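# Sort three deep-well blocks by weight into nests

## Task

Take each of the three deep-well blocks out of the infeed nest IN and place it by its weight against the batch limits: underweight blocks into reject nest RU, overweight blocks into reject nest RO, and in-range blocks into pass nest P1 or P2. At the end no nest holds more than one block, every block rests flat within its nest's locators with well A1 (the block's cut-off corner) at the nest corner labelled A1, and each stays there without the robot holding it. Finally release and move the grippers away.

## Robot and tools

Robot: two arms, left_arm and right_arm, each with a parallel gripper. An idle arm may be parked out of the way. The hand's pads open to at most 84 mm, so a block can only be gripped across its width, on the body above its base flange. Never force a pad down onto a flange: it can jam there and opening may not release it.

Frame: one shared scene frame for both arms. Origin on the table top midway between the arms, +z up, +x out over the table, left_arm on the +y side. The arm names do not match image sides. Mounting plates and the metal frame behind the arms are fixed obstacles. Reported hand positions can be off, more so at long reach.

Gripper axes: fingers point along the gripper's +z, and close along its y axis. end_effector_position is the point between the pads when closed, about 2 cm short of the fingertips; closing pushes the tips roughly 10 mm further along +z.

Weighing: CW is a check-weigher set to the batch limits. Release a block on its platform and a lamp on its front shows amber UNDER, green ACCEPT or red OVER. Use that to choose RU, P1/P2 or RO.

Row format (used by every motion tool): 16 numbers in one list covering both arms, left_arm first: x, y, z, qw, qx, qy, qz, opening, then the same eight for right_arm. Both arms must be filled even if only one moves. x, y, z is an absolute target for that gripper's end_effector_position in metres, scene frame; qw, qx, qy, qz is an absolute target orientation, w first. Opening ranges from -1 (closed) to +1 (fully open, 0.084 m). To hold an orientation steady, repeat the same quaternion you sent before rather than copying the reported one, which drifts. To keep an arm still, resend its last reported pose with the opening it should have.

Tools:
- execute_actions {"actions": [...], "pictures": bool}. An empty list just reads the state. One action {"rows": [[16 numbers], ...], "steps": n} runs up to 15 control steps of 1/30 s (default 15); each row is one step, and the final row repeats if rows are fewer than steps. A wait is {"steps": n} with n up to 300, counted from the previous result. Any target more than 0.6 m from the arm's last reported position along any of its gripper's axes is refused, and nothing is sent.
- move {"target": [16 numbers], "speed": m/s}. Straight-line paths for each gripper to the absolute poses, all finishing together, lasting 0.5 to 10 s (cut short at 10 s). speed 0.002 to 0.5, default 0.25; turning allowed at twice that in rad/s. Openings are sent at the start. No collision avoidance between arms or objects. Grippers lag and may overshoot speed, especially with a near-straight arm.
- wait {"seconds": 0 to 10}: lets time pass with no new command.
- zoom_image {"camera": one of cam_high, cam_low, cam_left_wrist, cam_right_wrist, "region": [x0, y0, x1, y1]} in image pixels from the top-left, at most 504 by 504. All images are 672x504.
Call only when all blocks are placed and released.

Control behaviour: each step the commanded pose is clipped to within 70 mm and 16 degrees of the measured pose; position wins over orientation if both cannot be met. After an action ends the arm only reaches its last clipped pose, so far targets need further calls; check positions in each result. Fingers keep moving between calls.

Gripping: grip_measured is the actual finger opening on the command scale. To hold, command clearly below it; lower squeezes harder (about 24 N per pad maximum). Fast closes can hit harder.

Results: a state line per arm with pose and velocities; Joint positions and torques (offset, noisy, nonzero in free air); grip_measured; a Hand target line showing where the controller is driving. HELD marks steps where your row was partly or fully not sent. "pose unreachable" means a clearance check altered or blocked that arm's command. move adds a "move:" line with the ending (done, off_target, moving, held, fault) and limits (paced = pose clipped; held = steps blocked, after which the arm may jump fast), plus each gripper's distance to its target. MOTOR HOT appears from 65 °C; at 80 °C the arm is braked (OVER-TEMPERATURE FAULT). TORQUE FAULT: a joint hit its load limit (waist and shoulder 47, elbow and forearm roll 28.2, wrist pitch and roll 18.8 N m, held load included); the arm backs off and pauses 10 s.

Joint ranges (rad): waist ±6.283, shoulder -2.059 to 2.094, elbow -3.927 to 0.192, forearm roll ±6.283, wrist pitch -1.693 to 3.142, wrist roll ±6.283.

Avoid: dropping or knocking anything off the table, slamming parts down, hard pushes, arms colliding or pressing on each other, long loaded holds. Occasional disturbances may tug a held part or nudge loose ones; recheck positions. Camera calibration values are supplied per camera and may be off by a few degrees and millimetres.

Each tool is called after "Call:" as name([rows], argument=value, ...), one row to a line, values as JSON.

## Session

Call:
execute_actions(actions=[])

Scene clock: 0.00 s of 12600.00 s.
left_arm: end_effector_position=(-0.0470, +0.4861, +0.3005) grip_measured=+1.00 end_effector_quat_wxyz=(+0.548, -0.139, +0.764, +0.310) end_effector_velocity=(-0.000, -0.000, +0.000) end_effector_angular_velocity=(+0.001, +0.001, +0.001) | right_arm: end_effector_position=(+0.4913, +0.0766, +0.1862) grip_measured=+1.00 end_effector_quat_wxyz=(-0.123, -0.672, +0.728, -0.059) end_effector_velocity=(+0.000, -0.001, -0.001) end_effector_angular_velocity=(-0.003, +0.002, +0.001)
Joint positions: left_arm=[ 2.882  0.819 -0.829 -0.907  2.251  0.528  0.084] | right_arm=[ 0.886  1.302 -2.162 -0.883  1.558 -3.28   0.084]
Joint velocities: left_arm=[ 0.001 -0.     0.    -0.    -0.     0.    -0.   ] | right_arm=[-0.002 -0.     0.     0.     0.002 -0.002  0.   ]
Joint torques (N m, as the arm reports them, + toward a larger angle): no reading
Motor temperatures (°C, as the motors report them): left_arm=[29 30 33 29 35 34] | right_arm=[28 34 34 33 35 33]
Hand target (left_arm): -0.047, +0.486, +0.301; +0.548, -0.139, +0.764, +0.310
Hand target (right_arm): +0.491, +0.077, +0.186; +0.123, +0.672, -0.728, +0.059
camera_calibration (this result's frames):
cam_left_wrist: T_world_to_cam=[[-0.5617, 0.765503, 0.313844, -0.466088], [0.361788, -0.113882, 0.925278, -0.141184], [0.744045, 0.633274, -0.212983, -0.0777921], [0, 0, 0, 1]] pos_world=[-0.152842, 0.389977, 0.260345]
cam_right_wrist: T_world_to_cam=[[-0.99285, 0.0564439, 0.105178, 0.493267], [0.0277547, 0.966149, -0.256489, 0.0307208], [-0.116095, -0.251736, -0.960808, 0.387768], [0, 0, 0, 1]] pos_world=[0.533905, 0.0400922, 0.328569]

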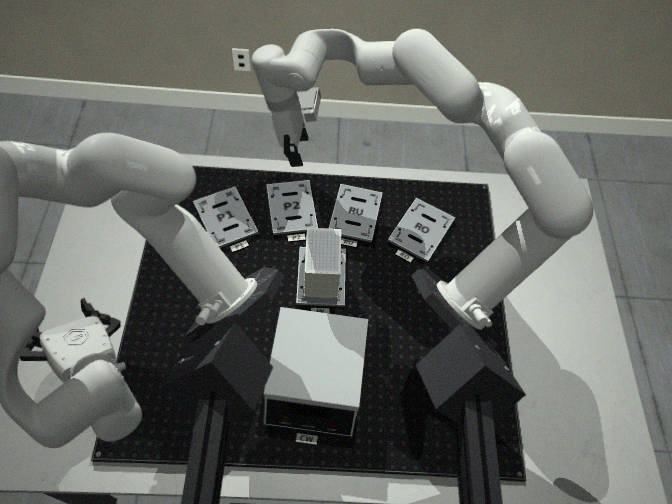

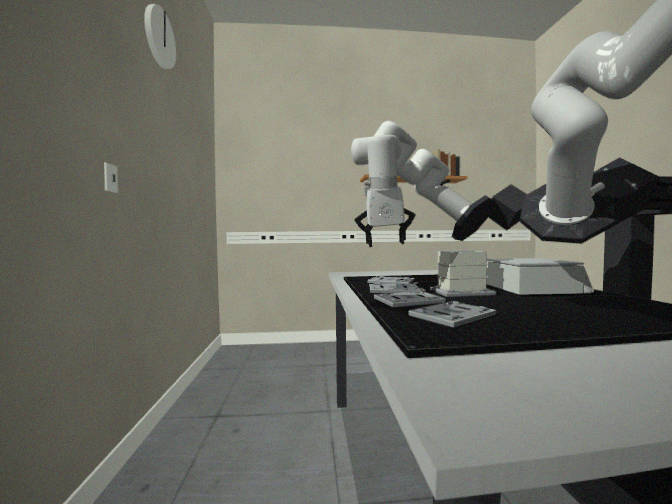

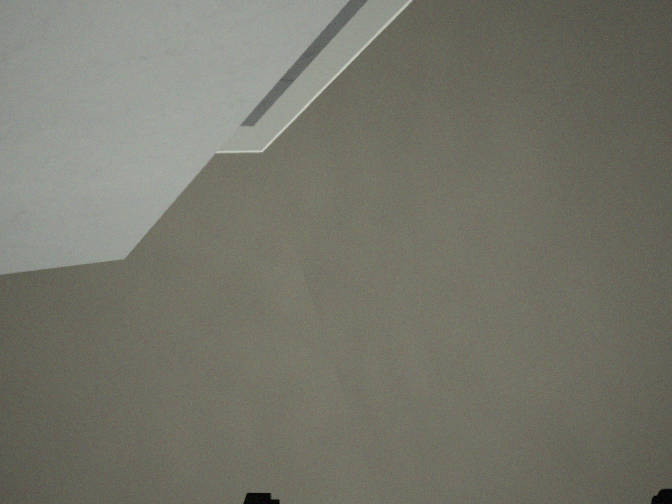

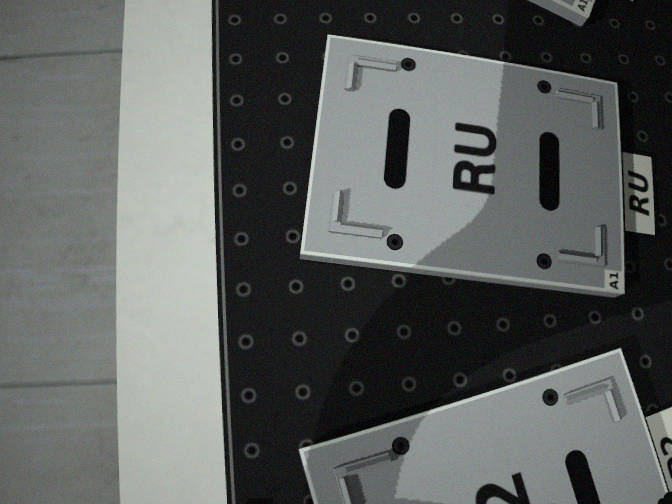

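Call:
move(target=[-0.0470,0.4861,0.3005,0.548,-0.139,0.764,0.310,1,0.30,0,0.34,0,1,0,0,1], speed=0.2)

Call:
move(target=[-0.0470,0.4861,0.3005,0.548,-0.139,0.764,0.310,1,0.16,0,0.27,0,1,0,0,1], speed=0.15)

Scene clock: 19.63 s of 12600.00 s.
left_arm: end_effector_position=(-0.0470, +0.4861, +0.3005) grip_measured=+1.00 end_effector_quat_wxyz=(+0.548, -0.139, +0.764, +0.310) end_effector_velocity=(-0.000, -0.000, +0.001) end_effector_angular_velocity=(+0.001, -0.000, +0.001) | right_arm: end_effector_position=(+0.3001, +0.0009, +0.3399) grip_measured=+1.00 end_effector_quat_wxyz=(-0.000, +1.000, -0.000, +0.001) end_effector_velocity=(-0.001, -0.000, +0.001) end_effector_angular_velocity=(+0.004, +0.002, +0.010)
Joint positions: left_arm=[ 2.882  0.82  -0.828 -0.907  2.252  0.528  0.084] | right_arm=[ 1.269  0.568 -1.056 -0.767  1.223 -4.467  0.084]
Joint velocities: left_arm=[ 0.002  0.    -0.     0.     0.001 -0.     0.   ] | right_arm=[ 0.003 -0.004  0.004  0.003 -0.003 -0.009 -0.   ]
Joint torques (N m, as the arm reports them, + toward a larger angle): left_arm=[ 14.58 -21.49  -8.54  -0.25   1.26   0.14] | right_arm=[ 10.78 -15.55 -12.55  -0.95  -1.17  -0.06]
Motor temperatures (°C, as the motors report them): left_arm=[29 30 33 29 35 34] | right_arm=[30 34 35 33 35 33]
Hand target (left_arm): -0.047, +0.486, +0.301; +0.548, -0.139, +0.764, +0.310
Hand target (right_arm): +0.300, +0.001, +0.340; -0.000, +1.000, +0.000, +0.001
Off the commanded pose (left_arm): 0.000 m, 0 deg.
Off the commanded pose (right_arm): 0.001 m, 0 deg.
After step 90, 12.00 s passed at rest.
move: done
camera_calibration (this result's frames):
cam_left_wrist: T_world_to_cam=[[-0.562039, 0.765073, 0.314287, -0.466], [0.36181, -0.114281, 0.925221, -0.140961], [0.743778, 0.633722, -0.21258, -0.0781267], [0, 0, 0, 1]] pos_world=[-0.1528, 0.389925, 0.26027]
cam_right_wrist: T_world_to_cam=[[0.0374404, -0.999174, 0.0158224, 0.0136004], [-0.999295, -0.0374795, -0.00218369, 0.371226], [0.0027749, -0.0157295, -0.999872, 0.47157], [0, 0, 0, 1]] pos_world=[0.369147, 0.0349201, 0.472106]

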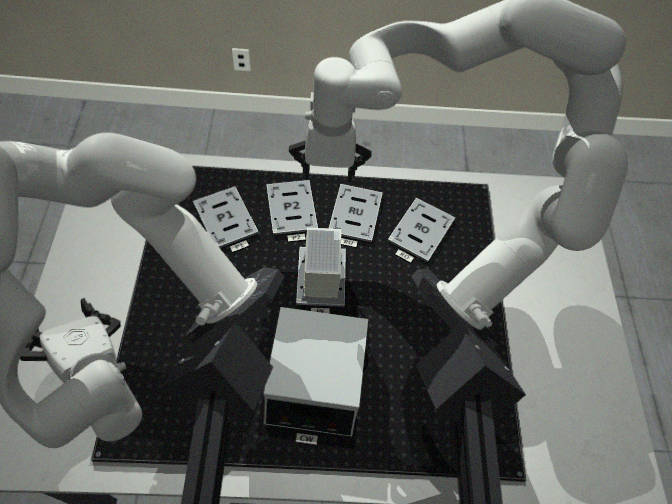

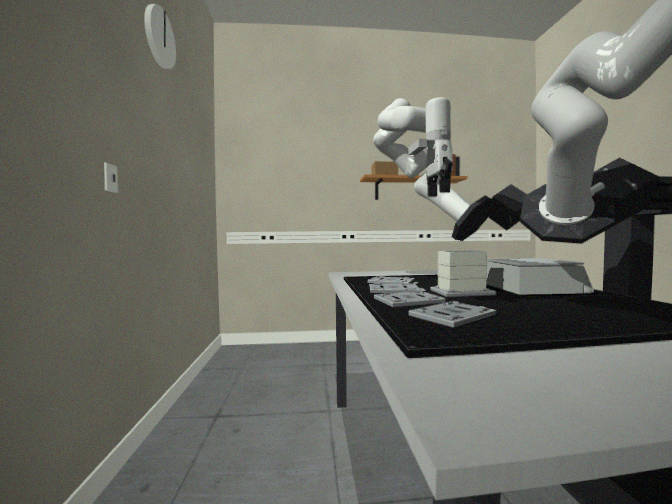

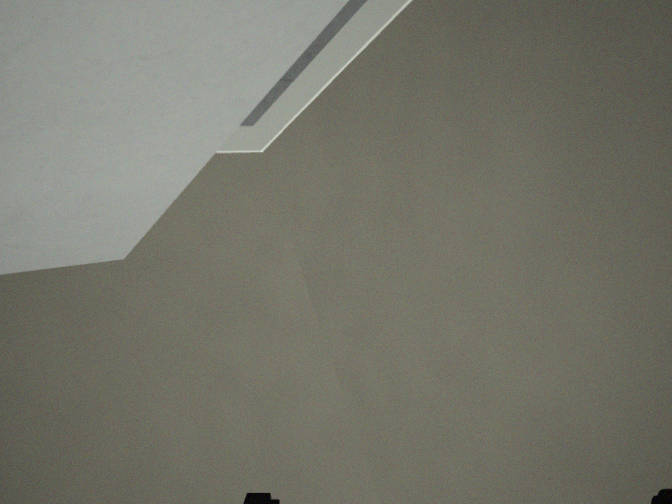

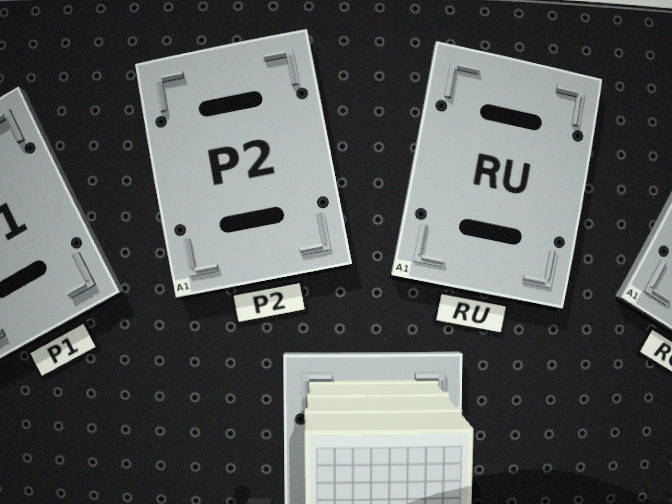

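Scene clock: 21.20 s of 12600.00 s.
left_arm: end_effector_position=(-0.0470, +0.4861, +0.3005) grip_measured=+1.00 end_effector_quat_wxyz=(+0.548, -0.139, +0.764, +0.310) end_effector_velocity=(-0.000, +0.000, -0.000) end_effector_angular_velocity=(+0.001, +0.000, -0.000) | right_arm: end_effector_position=(+0.1603, +0.0007, +0.2704) grip_measured=+1.00 end_effector_quat_wxyz=(-0.001, +1.000, +0.000, +0.000) end_effector_velocity=(-0.003, -0.000, -0.002) end_effector_angular_velocity=(-0.002, -0.001, +0.002)
Joint positions: left_arm=[ 2.882  0.82  -0.828 -0.907  2.252  0.528  0.084] | right_arm=[ 1.394  0.762 -0.888 -0.787  0.989 -4.156  0.084]
Joint velocities: left_arm=[-0.     0.    -0.    -0.001  0.     0.     0.   ] | right_arm=[ 0.002  0.007  0.001 -0.002 -0.004  0.005  0.   ]
Joint torques (N m, as the arm reports them, + toward a larger angle): left_arm=[ 14.59 -21.75  -8.44  -0.31   1.03   0.  ] | right_arm=[  9.88 -17.06 -12.57  -0.35  -0.94  -0.11]
Motor temperatures (°C, as the motors report them): left_arm=[29 30 33 29 35 34] | right_arm=[29 34 36 33 35 33]
Hand target (left_arm): -0.047, +0.486, +0.301; +0.548, -0.139, +0.764, +0.310
Hand target (right_arm): +0.160, +0.001, +0.270; -0.000, +1.000, +0.000, +0.000
Off the commanded pose (left_arm): 0.000 m, 0 deg.
Off the commanded pose (right_arm): 0.001 m, 0 deg.
move: done
camera_calibration (this result's frames):
cam_left_wrist: T_world_to_cam=[[-0.562039, 0.765073, 0.314286, -0.466], [0.361809, -0.114281, 0.925221, -0.140961], [0.743779, 0.633722, -0.21258, -0.0781264], [0, 0, 0, 1]] pos_world=[-0.1528, 0.389925, 0.260269]
cam_right_wrist: T_world_to_cam=[[0.0380769, -0.999161, 0.0150901, 0.0199031], [-0.999274, -0.0380935, -0.000813023, 0.230951], [0.00138718, -0.0150482, -0.999886, 0.402693], [0, 0, 0, 1]] pos_world=[0.229467, 0.034744, 0.402535]

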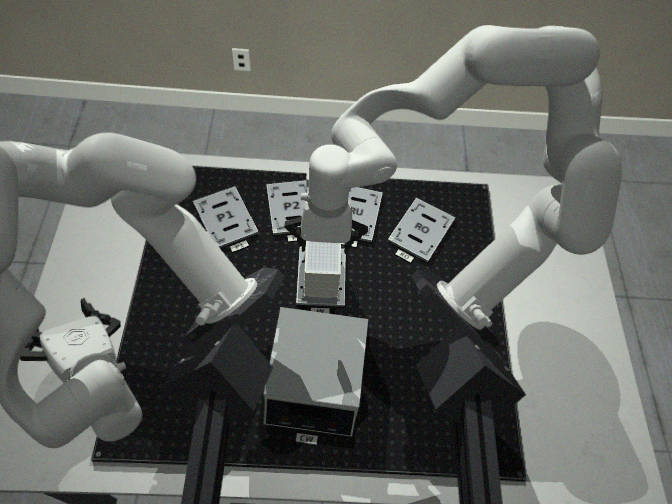

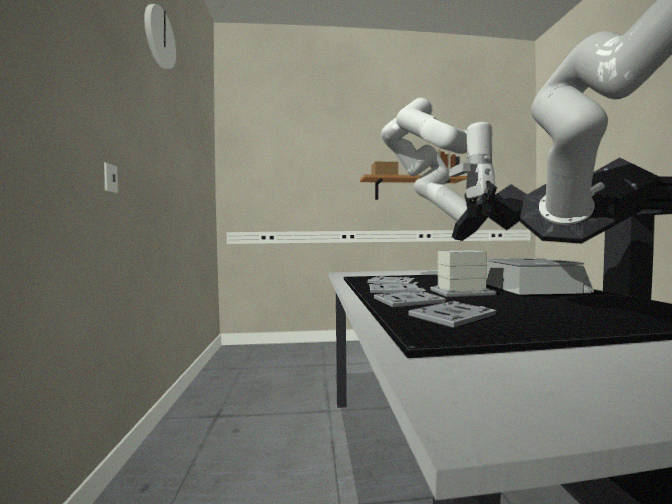

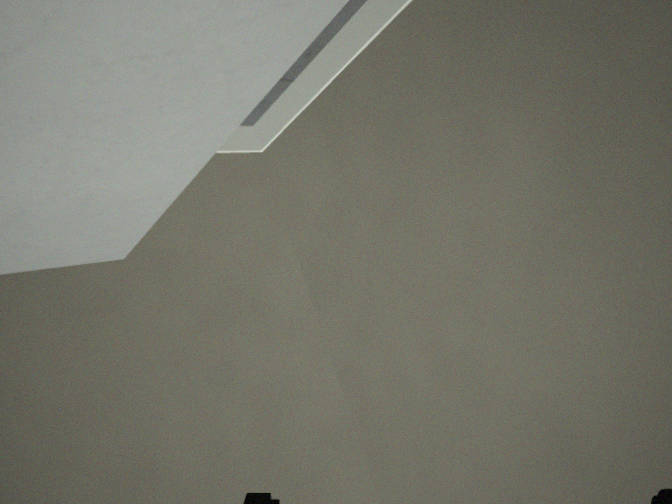

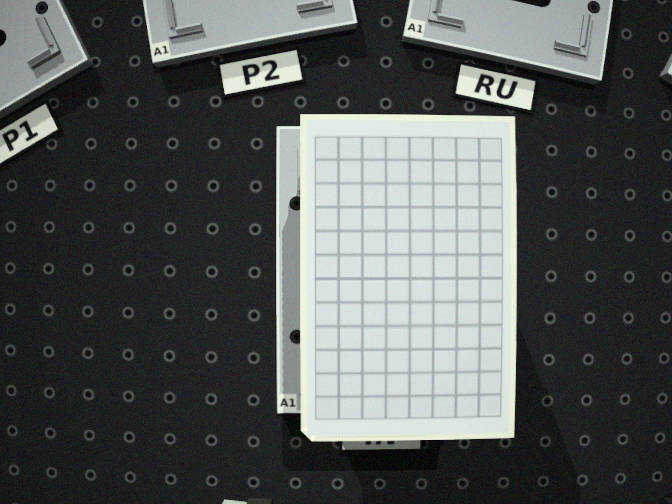

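Call:
move(target=[-0.0470,0.4861,0.3005,0.548,-0.139,0.764,0.310,1,0.2216,0.0028,0.166,0,0.9998,0.019,0,1], speed=0.08)

Call:
zoom_image(camera="cam_high", region=[260,200,380,290])

Call:
zoom_image(camera="cam_right_wrist", region=[200,414,320,504])

Scene clock: 38.27 s of 12600.00 s.
left_arm: end_effector_position=(-0.0470, +0.4861, +0.3005) grip_measured=+1.00 end_effector_quat_wxyz=(+0.548, -0.139, +0.764, +0.310) end_effector_velocity=(+0.000, -0.000, +0.000) end_effector_angular_velocity=(+0.001, +0.000, -0.000) | right_arm: end_effector_position=(+0.2218, +0.0027, +0.1660) grip_measured=+1.00 end_effector_quat_wxyz=(+0.000, +1.000, +0.019, +0.000) end_effector_velocity=(+0.001, +0.000, -0.002) end_effector_angular_velocity=(-0.001, +0.002, -0.002)
Joint positions: left_arm=[ 2.882  0.82  -0.828 -0.907  2.252  0.528  0.084] | right_arm=[ 1.058  0.874 -0.922 -1.155  0.923 -4.135  0.084]
Joint velocities: left_arm=[ 0.     0.    -0.     0.     0.     0.001 -0.   ] | right_arm=[-0.006  0.003 -0.003 -0.004 -0.001  0.001 -0.   ]
Joint torques (N m, as the arm reports them, + toward a larger angle): left_arm=[ 14.73 -21.36  -8.58  -0.13   1.19   0.1 ] | right_arm=[ 12.92 -17.06  -8.24  -0.66  -1.27  -0.05]
Motor temperatures (°C, as the motors report them): left_arm=[29 30 33 29 35 34] | right_arm=[29 35 37 33 35 33]
Hand target (left_arm): -0.047, +0.486, +0.301; +0.548, -0.139, +0.764, +0.310
Hand target (right_arm): +0.222, +0.003, +0.166; +0.000, +1.000, +0.019, +0.000
Off the commanded pose (left_arm): 0.000 m, 0 deg.
Off the commanded pose (right_arm): 0.000 m, 0 deg.
After step 90, 12.10 s passed at rest.
move: done
camera_calibration (this result's frames):
cam_left_wrist: T_world_to_cam=[[-0.562039, 0.765073, 0.314286, -0.466], [0.361809, -0.114281, 0.925221, -0.140961], [0.743779, 0.633722, -0.21258, -0.0781263], [0, 0, 0, 1]] pos_world=[-0.1528, 0.389925, 0.260269]
cam_right_wrist: T_world_to_cam=[[0.0757065, -0.996991, 0.0166342, 0.012509], [-0.997126, -0.075744, -0.00164034, 0.29225], [0.00289535, -0.0164622, -0.99986, 0.297931], [0, 0, 0, 1]] pos_world=[0.2896, 0.0395122, 0.298161]

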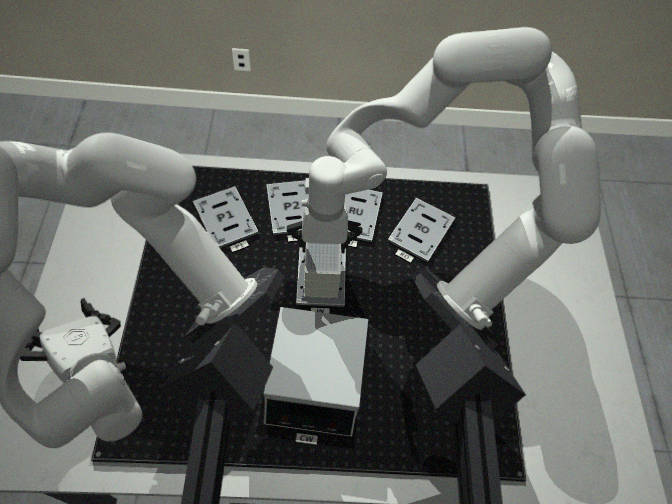

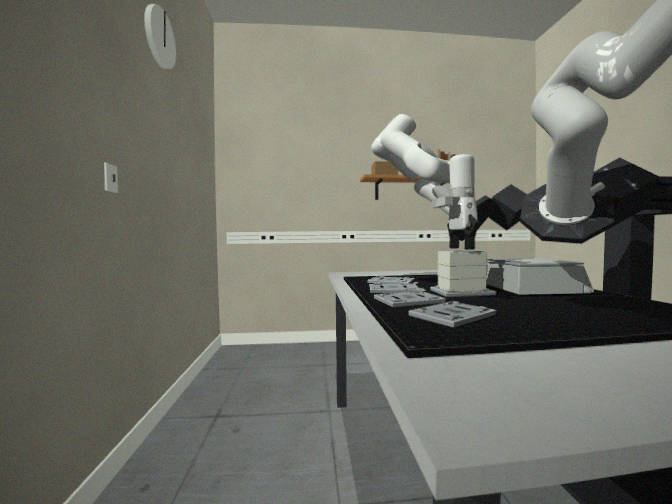

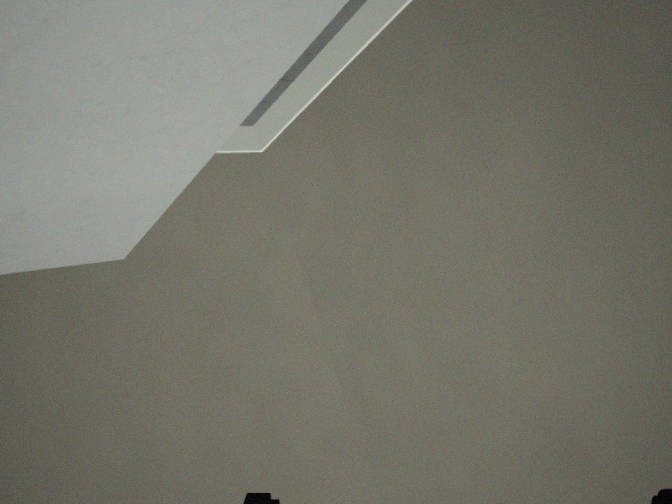

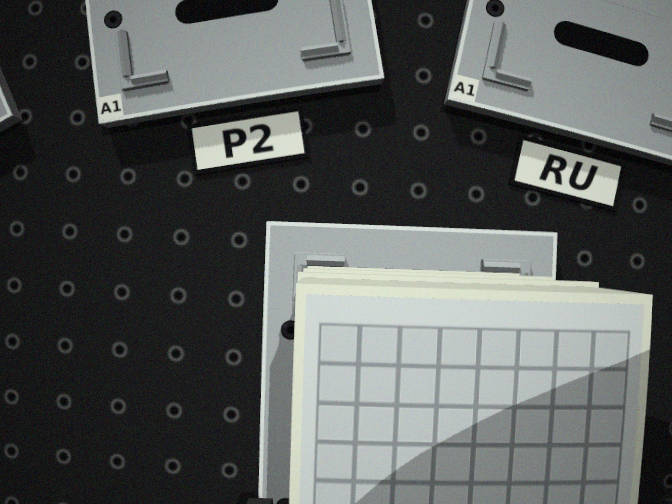

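Region (260, 200, 380, 290) of cam_high's 672x504 image, scaled by 4.200, with more detail than that image has; it fills the top 378 rows of this view, and the rest is white.

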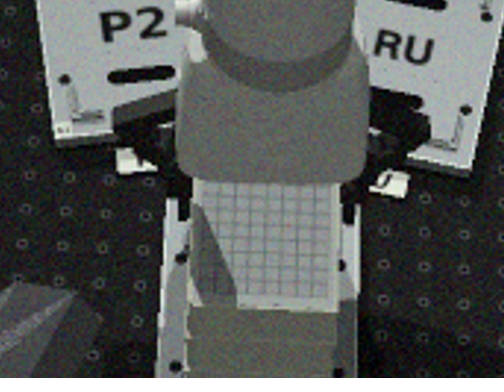

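Region (200, 414, 320, 504) of cam_right_wrist's 672x504 image, scaled by 4.200, with more detail than that image has; it fills the top 378 rows of this view, and the rest is white.

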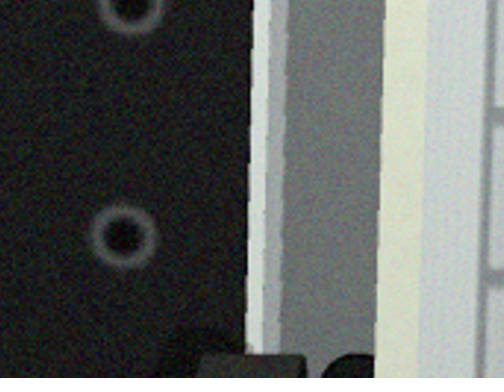

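Call:
move(target=[-0.0470,0.4861,0.3005,0.548,-0.139,0.764,0.310,1,0.2216,0.0024,0.152,0,0.9998,0.019,0,1], speed=0.006)

Call:
zoom_image(camera="cam_high", region=[280,220,360,280])

Scene clock: 51.10 s of 12600.00 s.
left_arm: end_effector_position=(-0.0470, +0.4861, +0.3005) grip_measured=+1.00 end_effector_quat_wxyz=(+0.548, -0.139, +0.764, +0.310) end_effector_velocity=(+0.000, -0.000, -0.000) end_effector_angular_velocity=(-0.001, -0.000, -0.001) | right_arm: end_effector_position=(+0.2216, +0.0024, +0.1521) grip_measured=+1.00 end_effector_quat_wxyz=(+0.000, +1.000, +0.019, +0.000) end_effector_velocity=(+0.000, +0.000, -0.001) end_effector_angular_velocity=(+0.001, -0.002, +0.002)
Joint positions: left_arm=[ 2.882  0.82  -0.828 -0.907  2.252  0.528  0.084] | right_arm=[ 1.026  0.9   -0.929 -1.199  0.914 -4.115  0.084]
Joint velocities: left_arm=[-0.001 -0.     0.     0.    -0.001 -0.    -0.   ] | right_arm=[-0.003  0.002 -0.001 -0.006 -0.     0.001 -0.   ]
Joint torques (N m, as the arm reports them, + toward a larger angle): left_arm=[ 14.83 -21.73  -8.71  -0.06   1.19  -0.01] | right_arm=[ 12.34 -17.61  -8.14  -0.8   -1.2   -0.2 ]
Motor temperatures (°C, as the motors report them): left_arm=[29 30 33 29 35 34] | right_arm=[29 35 36 33 35 33]
Hand target (left_arm): -0.047, +0.486, +0.300; +0.548, -0.139, +0.764, +0.310
Hand target (right_arm): +0.222, +0.002, +0.152; +0.000, +1.000, +0.019, +0.000
Off the commanded pose (left_arm): 0.000 m, 0 deg.
Off the commanded pose (right_arm): 0.000 m, 0 deg.
After step 90, 7.33 s passed at rest.
move: done
camera_calibration (this result's frames):
cam_left_wrist: T_world_to_cam=[[-0.562039, 0.765073, 0.314286, -0.466], [0.361809, -0.114281, 0.925221, -0.140961], [0.743778, 0.633722, -0.21258, -0.0781265], [0, 0, 0, 1]] pos_world=[-0.1528, 0.389925, 0.260269]
cam_right_wrist: T_world_to_cam=[[0.0760086, -0.996971, 0.0164713, 0.0123714], [-0.997105, -0.0760323, -0.000812892, 0.291848], [0.00206278, -0.0163619, -0.999864, 0.284201], [0, 0, 0, 1]] pos_world=[0.289476, 0.0391739, 0.284196]

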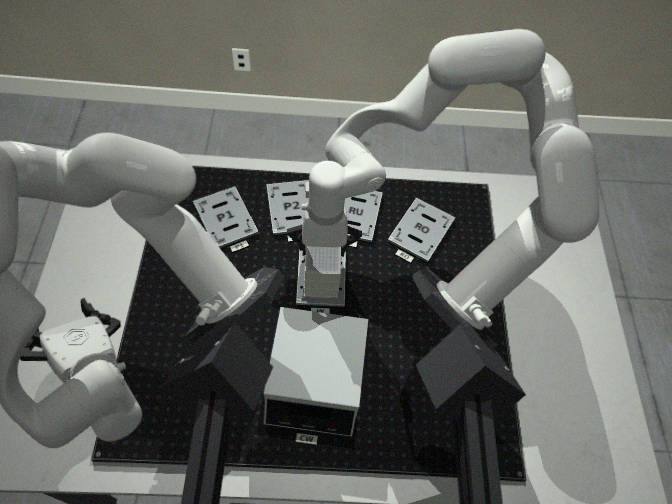

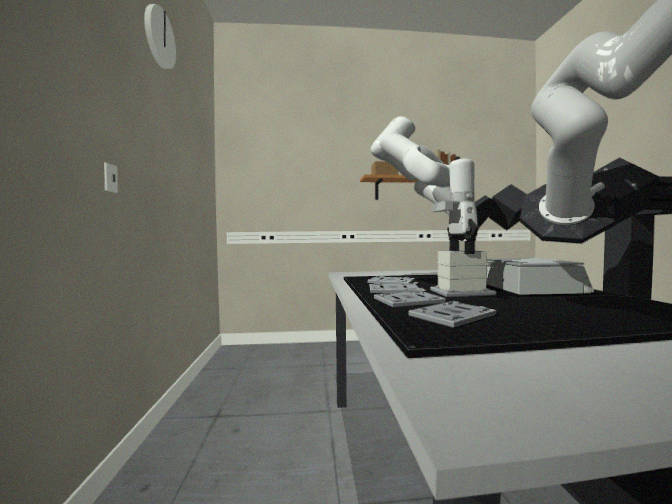

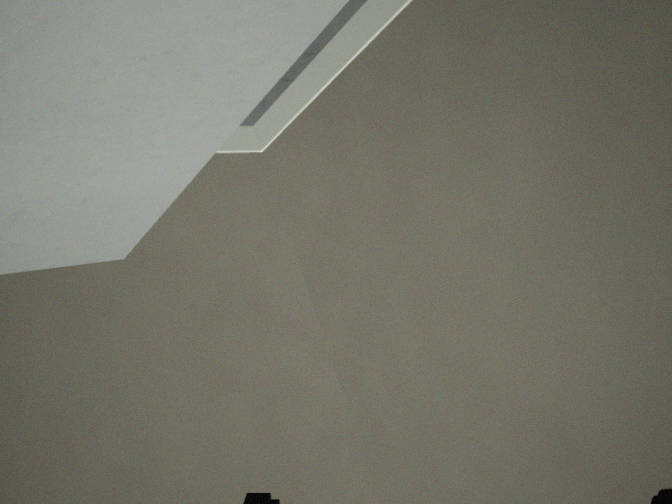

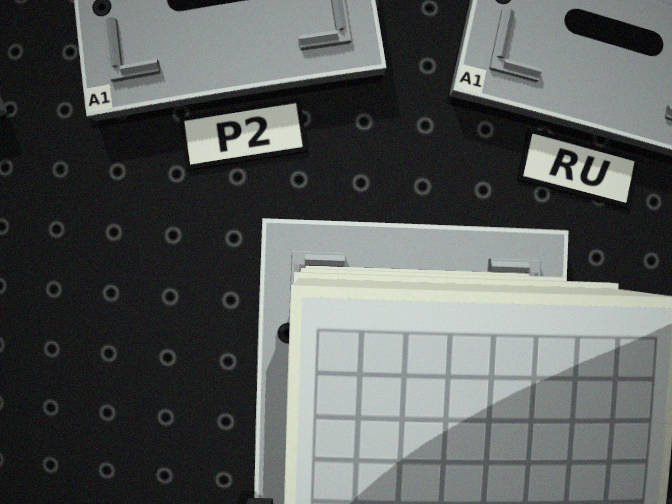

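Region (280, 220, 360, 280) of cam_high's 672x504 image, scaled by 6.300, with more detail than that image has; it fills the top 378 rows of this view, and the rest is white.

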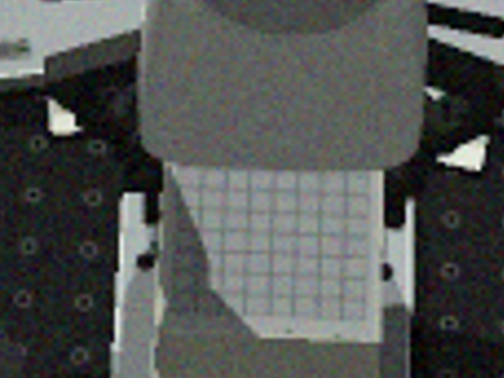

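Call:
move(target=[-0.0470,0.4861,0.3005,0.548,-0.139,0.764,0.310,1,0.2216,0.0024,0.135,0,0.9998,0.019,0,1], speed=0.008)

Call:
move(target=[-0.0470,0.4861,0.3005,0.548,-0.139,0.764,0.310,1,0.2216,0.0024,0.135,0,0.9998,0.019,0,0.2], speed=0.008)

Scene clock: 63.27 s of 12600.00 s.
left_arm: end_effector_position=(-0.0470, +0.4861, +0.3005) grip_measured=+1.00 end_effector_quat_wxyz=(+0.548, -0.139, +0.764, +0.310) end_effector_velocity=(-0.000, +0.000, +0.000) end_effector_angular_velocity=(+0.000, -0.000, +0.000) | right_arm: end_effector_position=(+0.2216, +0.0024, +0.1351) grip_measured=+1.00 end_effector_quat_wxyz=(+0.000, +1.000, +0.019, +0.000) end_effector_velocity=(+0.000, +0.000, -0.002) end_effector_angular_velocity=(+0.001, +0.000, +0.001)
Joint positions: left_arm=[ 2.882  0.82  -0.828 -0.907  2.252  0.528  0.084] | right_arm=[ 0.988  0.934 -0.943 -1.253  0.906 -4.091  0.084]
Joint velocities: left_arm=[ 0.    -0.    -0.    -0.     0.001 -0.     0.   ] | right_arm=[-0.005  0.004 -0.002 -0.007 -0.001  0.002 -0.   ]
Joint torques (N m, as the arm reports them, + toward a larger angle): left_arm=[ 14.81 -21.49  -8.45  -0.18   1.21   0.07] | right_arm=[ 13.15 -16.9   -7.37  -0.56  -1.17   0.04]
Motor temperatures (°C, as the motors report them): left_arm=[29 30 34 29 35 34] | right_arm=[29 35 35 33 35 33]
Hand target (left_arm): -0.047, +0.486, +0.300; +0.548, -0.139, +0.764, +0.310
Hand target (right_arm): +0.222, +0.002, +0.135; +0.000, +1.000, +0.019, +0.000
Off the commanded pose (left_arm): 0.000 m, 0 deg.
Off the commanded pose (right_arm): 0.000 m, 0 deg.
After step 90, 6.83 s passed at rest.
move: done
camera_calibration (this result's frames):
cam_left_wrist: T_world_to_cam=[[-0.562039, 0.765073, 0.314286, -0.466], [0.361809, -0.114281, 0.925221, -0.140961], [0.743778, 0.633722, -0.21258, -0.0781266], [0, 0, 0, 1]] pos_world=[-0.1528, 0.389925, 0.260269]
cam_right_wrist: T_world_to_cam=[[0.0760123, -0.996971, 0.0164905, 0.0126367], [-0.997105, -0.0760359, -0.000811214, 0.291832], [0.00206263, -0.0163811, -0.999864, 0.267235], [0, 0, 0, 1]] pos_world=[0.289475, 0.0391657, 0.267227]

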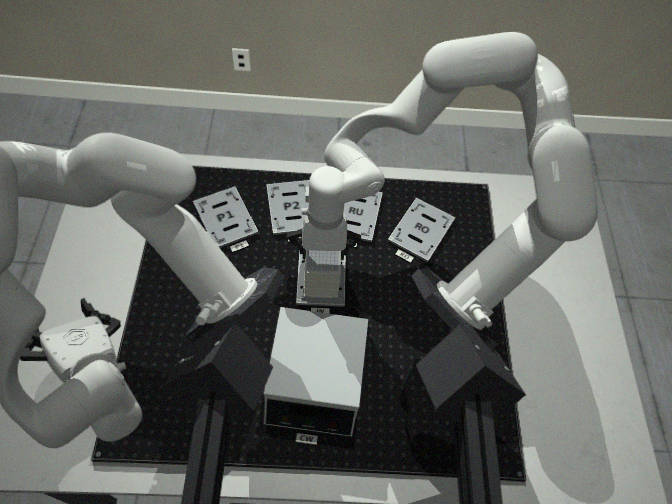

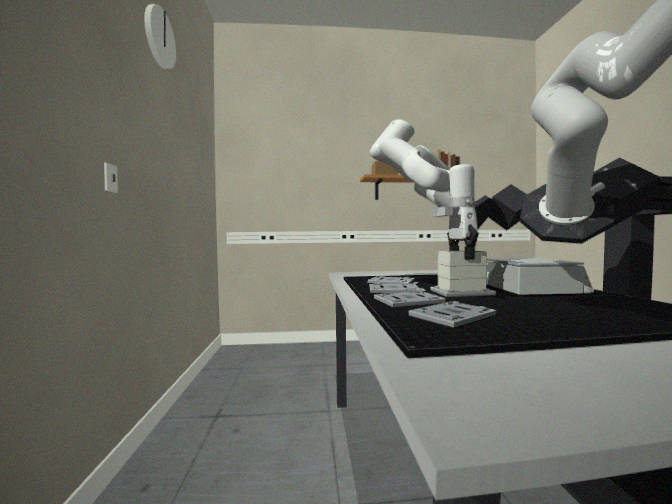

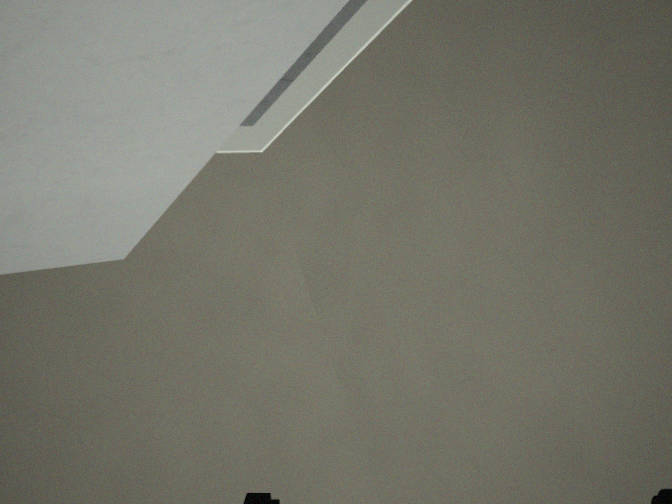

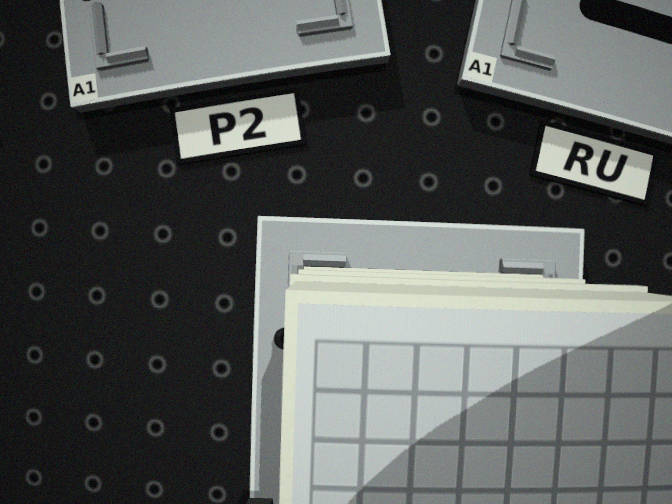

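Scene clock: 63.97 s of 12600.00 s.
left_arm: end_effector_position=(-0.0470, +0.4861, +0.3005) grip_measured=+1.00 end_effector_quat_wxyz=(+0.548, -0.139, +0.764, +0.310) end_effector_velocity=(+0.000, +0.000, -0.000) end_effector_angular_velocity=(-0.000, -0.002, -0.002) | right_arm: end_effector_position=(+0.2218, +0.0026, +0.1352) grip_measured=+0.97 end_effector_quat_wxyz=(-0.000, +1.000, +0.019, +0.000) end_effector_velocity=(+0.000, -0.000, -0.000) end_effector_angular_velocity=(-0.001, -0.000, -0.001)
Joint positions: left_arm=[ 2.882  0.82  -0.828 -0.907  2.252  0.528  0.084] | right_arm=[ 0.988  0.933 -0.943 -1.253  0.906 -4.091  0.083]
Joint velocities: left_arm=[-0.002  0.    -0.001  0.001  0.001  0.     0.   ] | right_arm=[-0.001  0.     0.    -0.001  0.001  0.001  0.   ]
Joint torques (N m, as the arm reports them, + toward a larger angle): left_arm=[ 14.81 -21.32  -8.64   0.07   1.26   0.09] | right_arm=[ 11.6  -14.85  -6.04  -1.23  -1.19  -0.19]
Motor temperatures (°C, as the motors report them): left_arm=[29 30 34 29 35 34] | right_arm=[29 35 35 33 35 33]
Hand target (left_arm): -0.047, +0.486, +0.300; +0.548, -0.139, +0.764, +0.310
Hand target (right_arm): +0.222, +0.002, +0.135; +0.000, +1.000, +0.019, +0.000
Off the commanded pose (left_arm): 0.000 m, 0 deg.
Off the commanded pose (right_arm): 0.000 m, 0 deg.
move: done
camera_calibration (this result's frames):
cam_left_wrist: T_world_to_cam=[[-0.562039, 0.765073, 0.314286, -0.466], [0.361809, -0.114281, 0.925221, -0.140961], [0.743779, 0.633722, -0.21258, -0.0781264], [0, 0, 0, 1]] pos_world=[-0.1528, 0.389925, 0.260269]
cam_right_wrist: T_world_to_cam=[[0.075731, -0.997, 0.0159682, 0.0129513], [-0.997126, -0.0757572, -0.00103993, 0.292049], [0.00224652, -0.0158436, -0.999872, 0.26728], [0, 0, 0, 1]] pos_world=[0.289628, 0.0392719, 0.267342]

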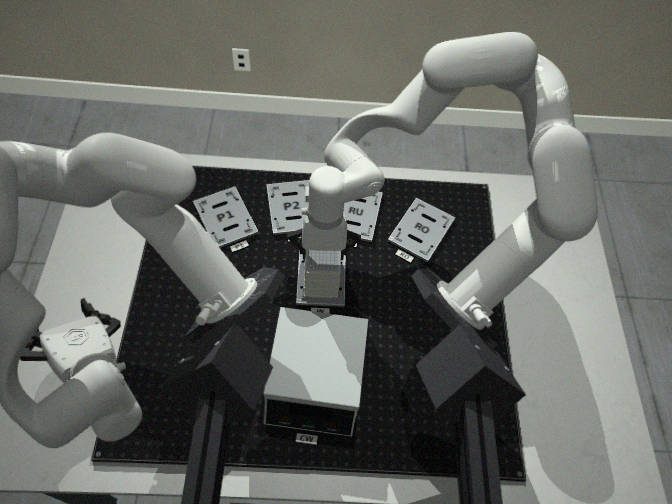

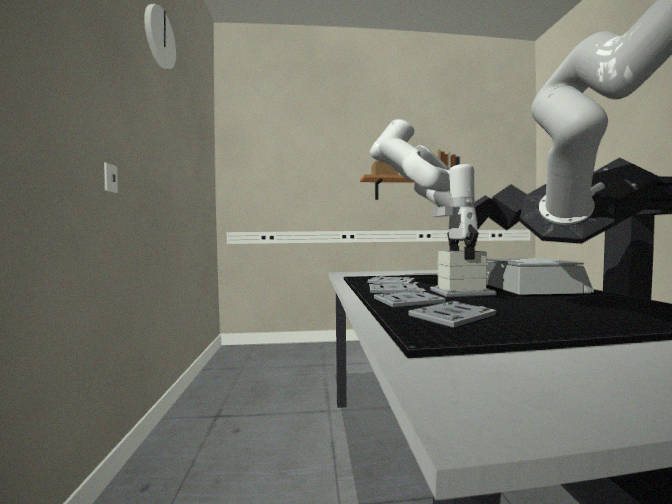

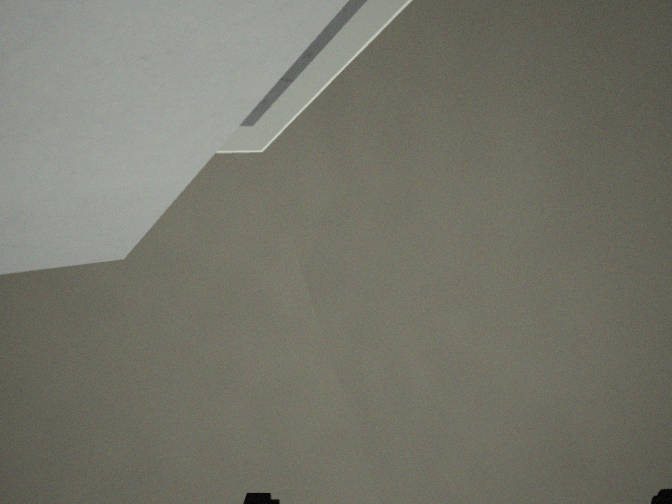

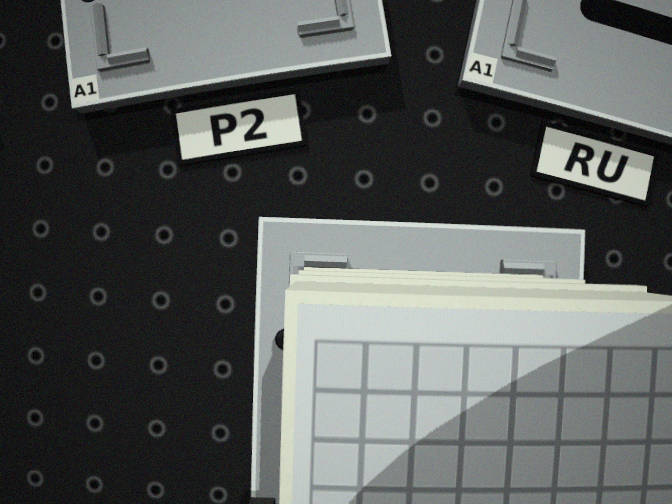

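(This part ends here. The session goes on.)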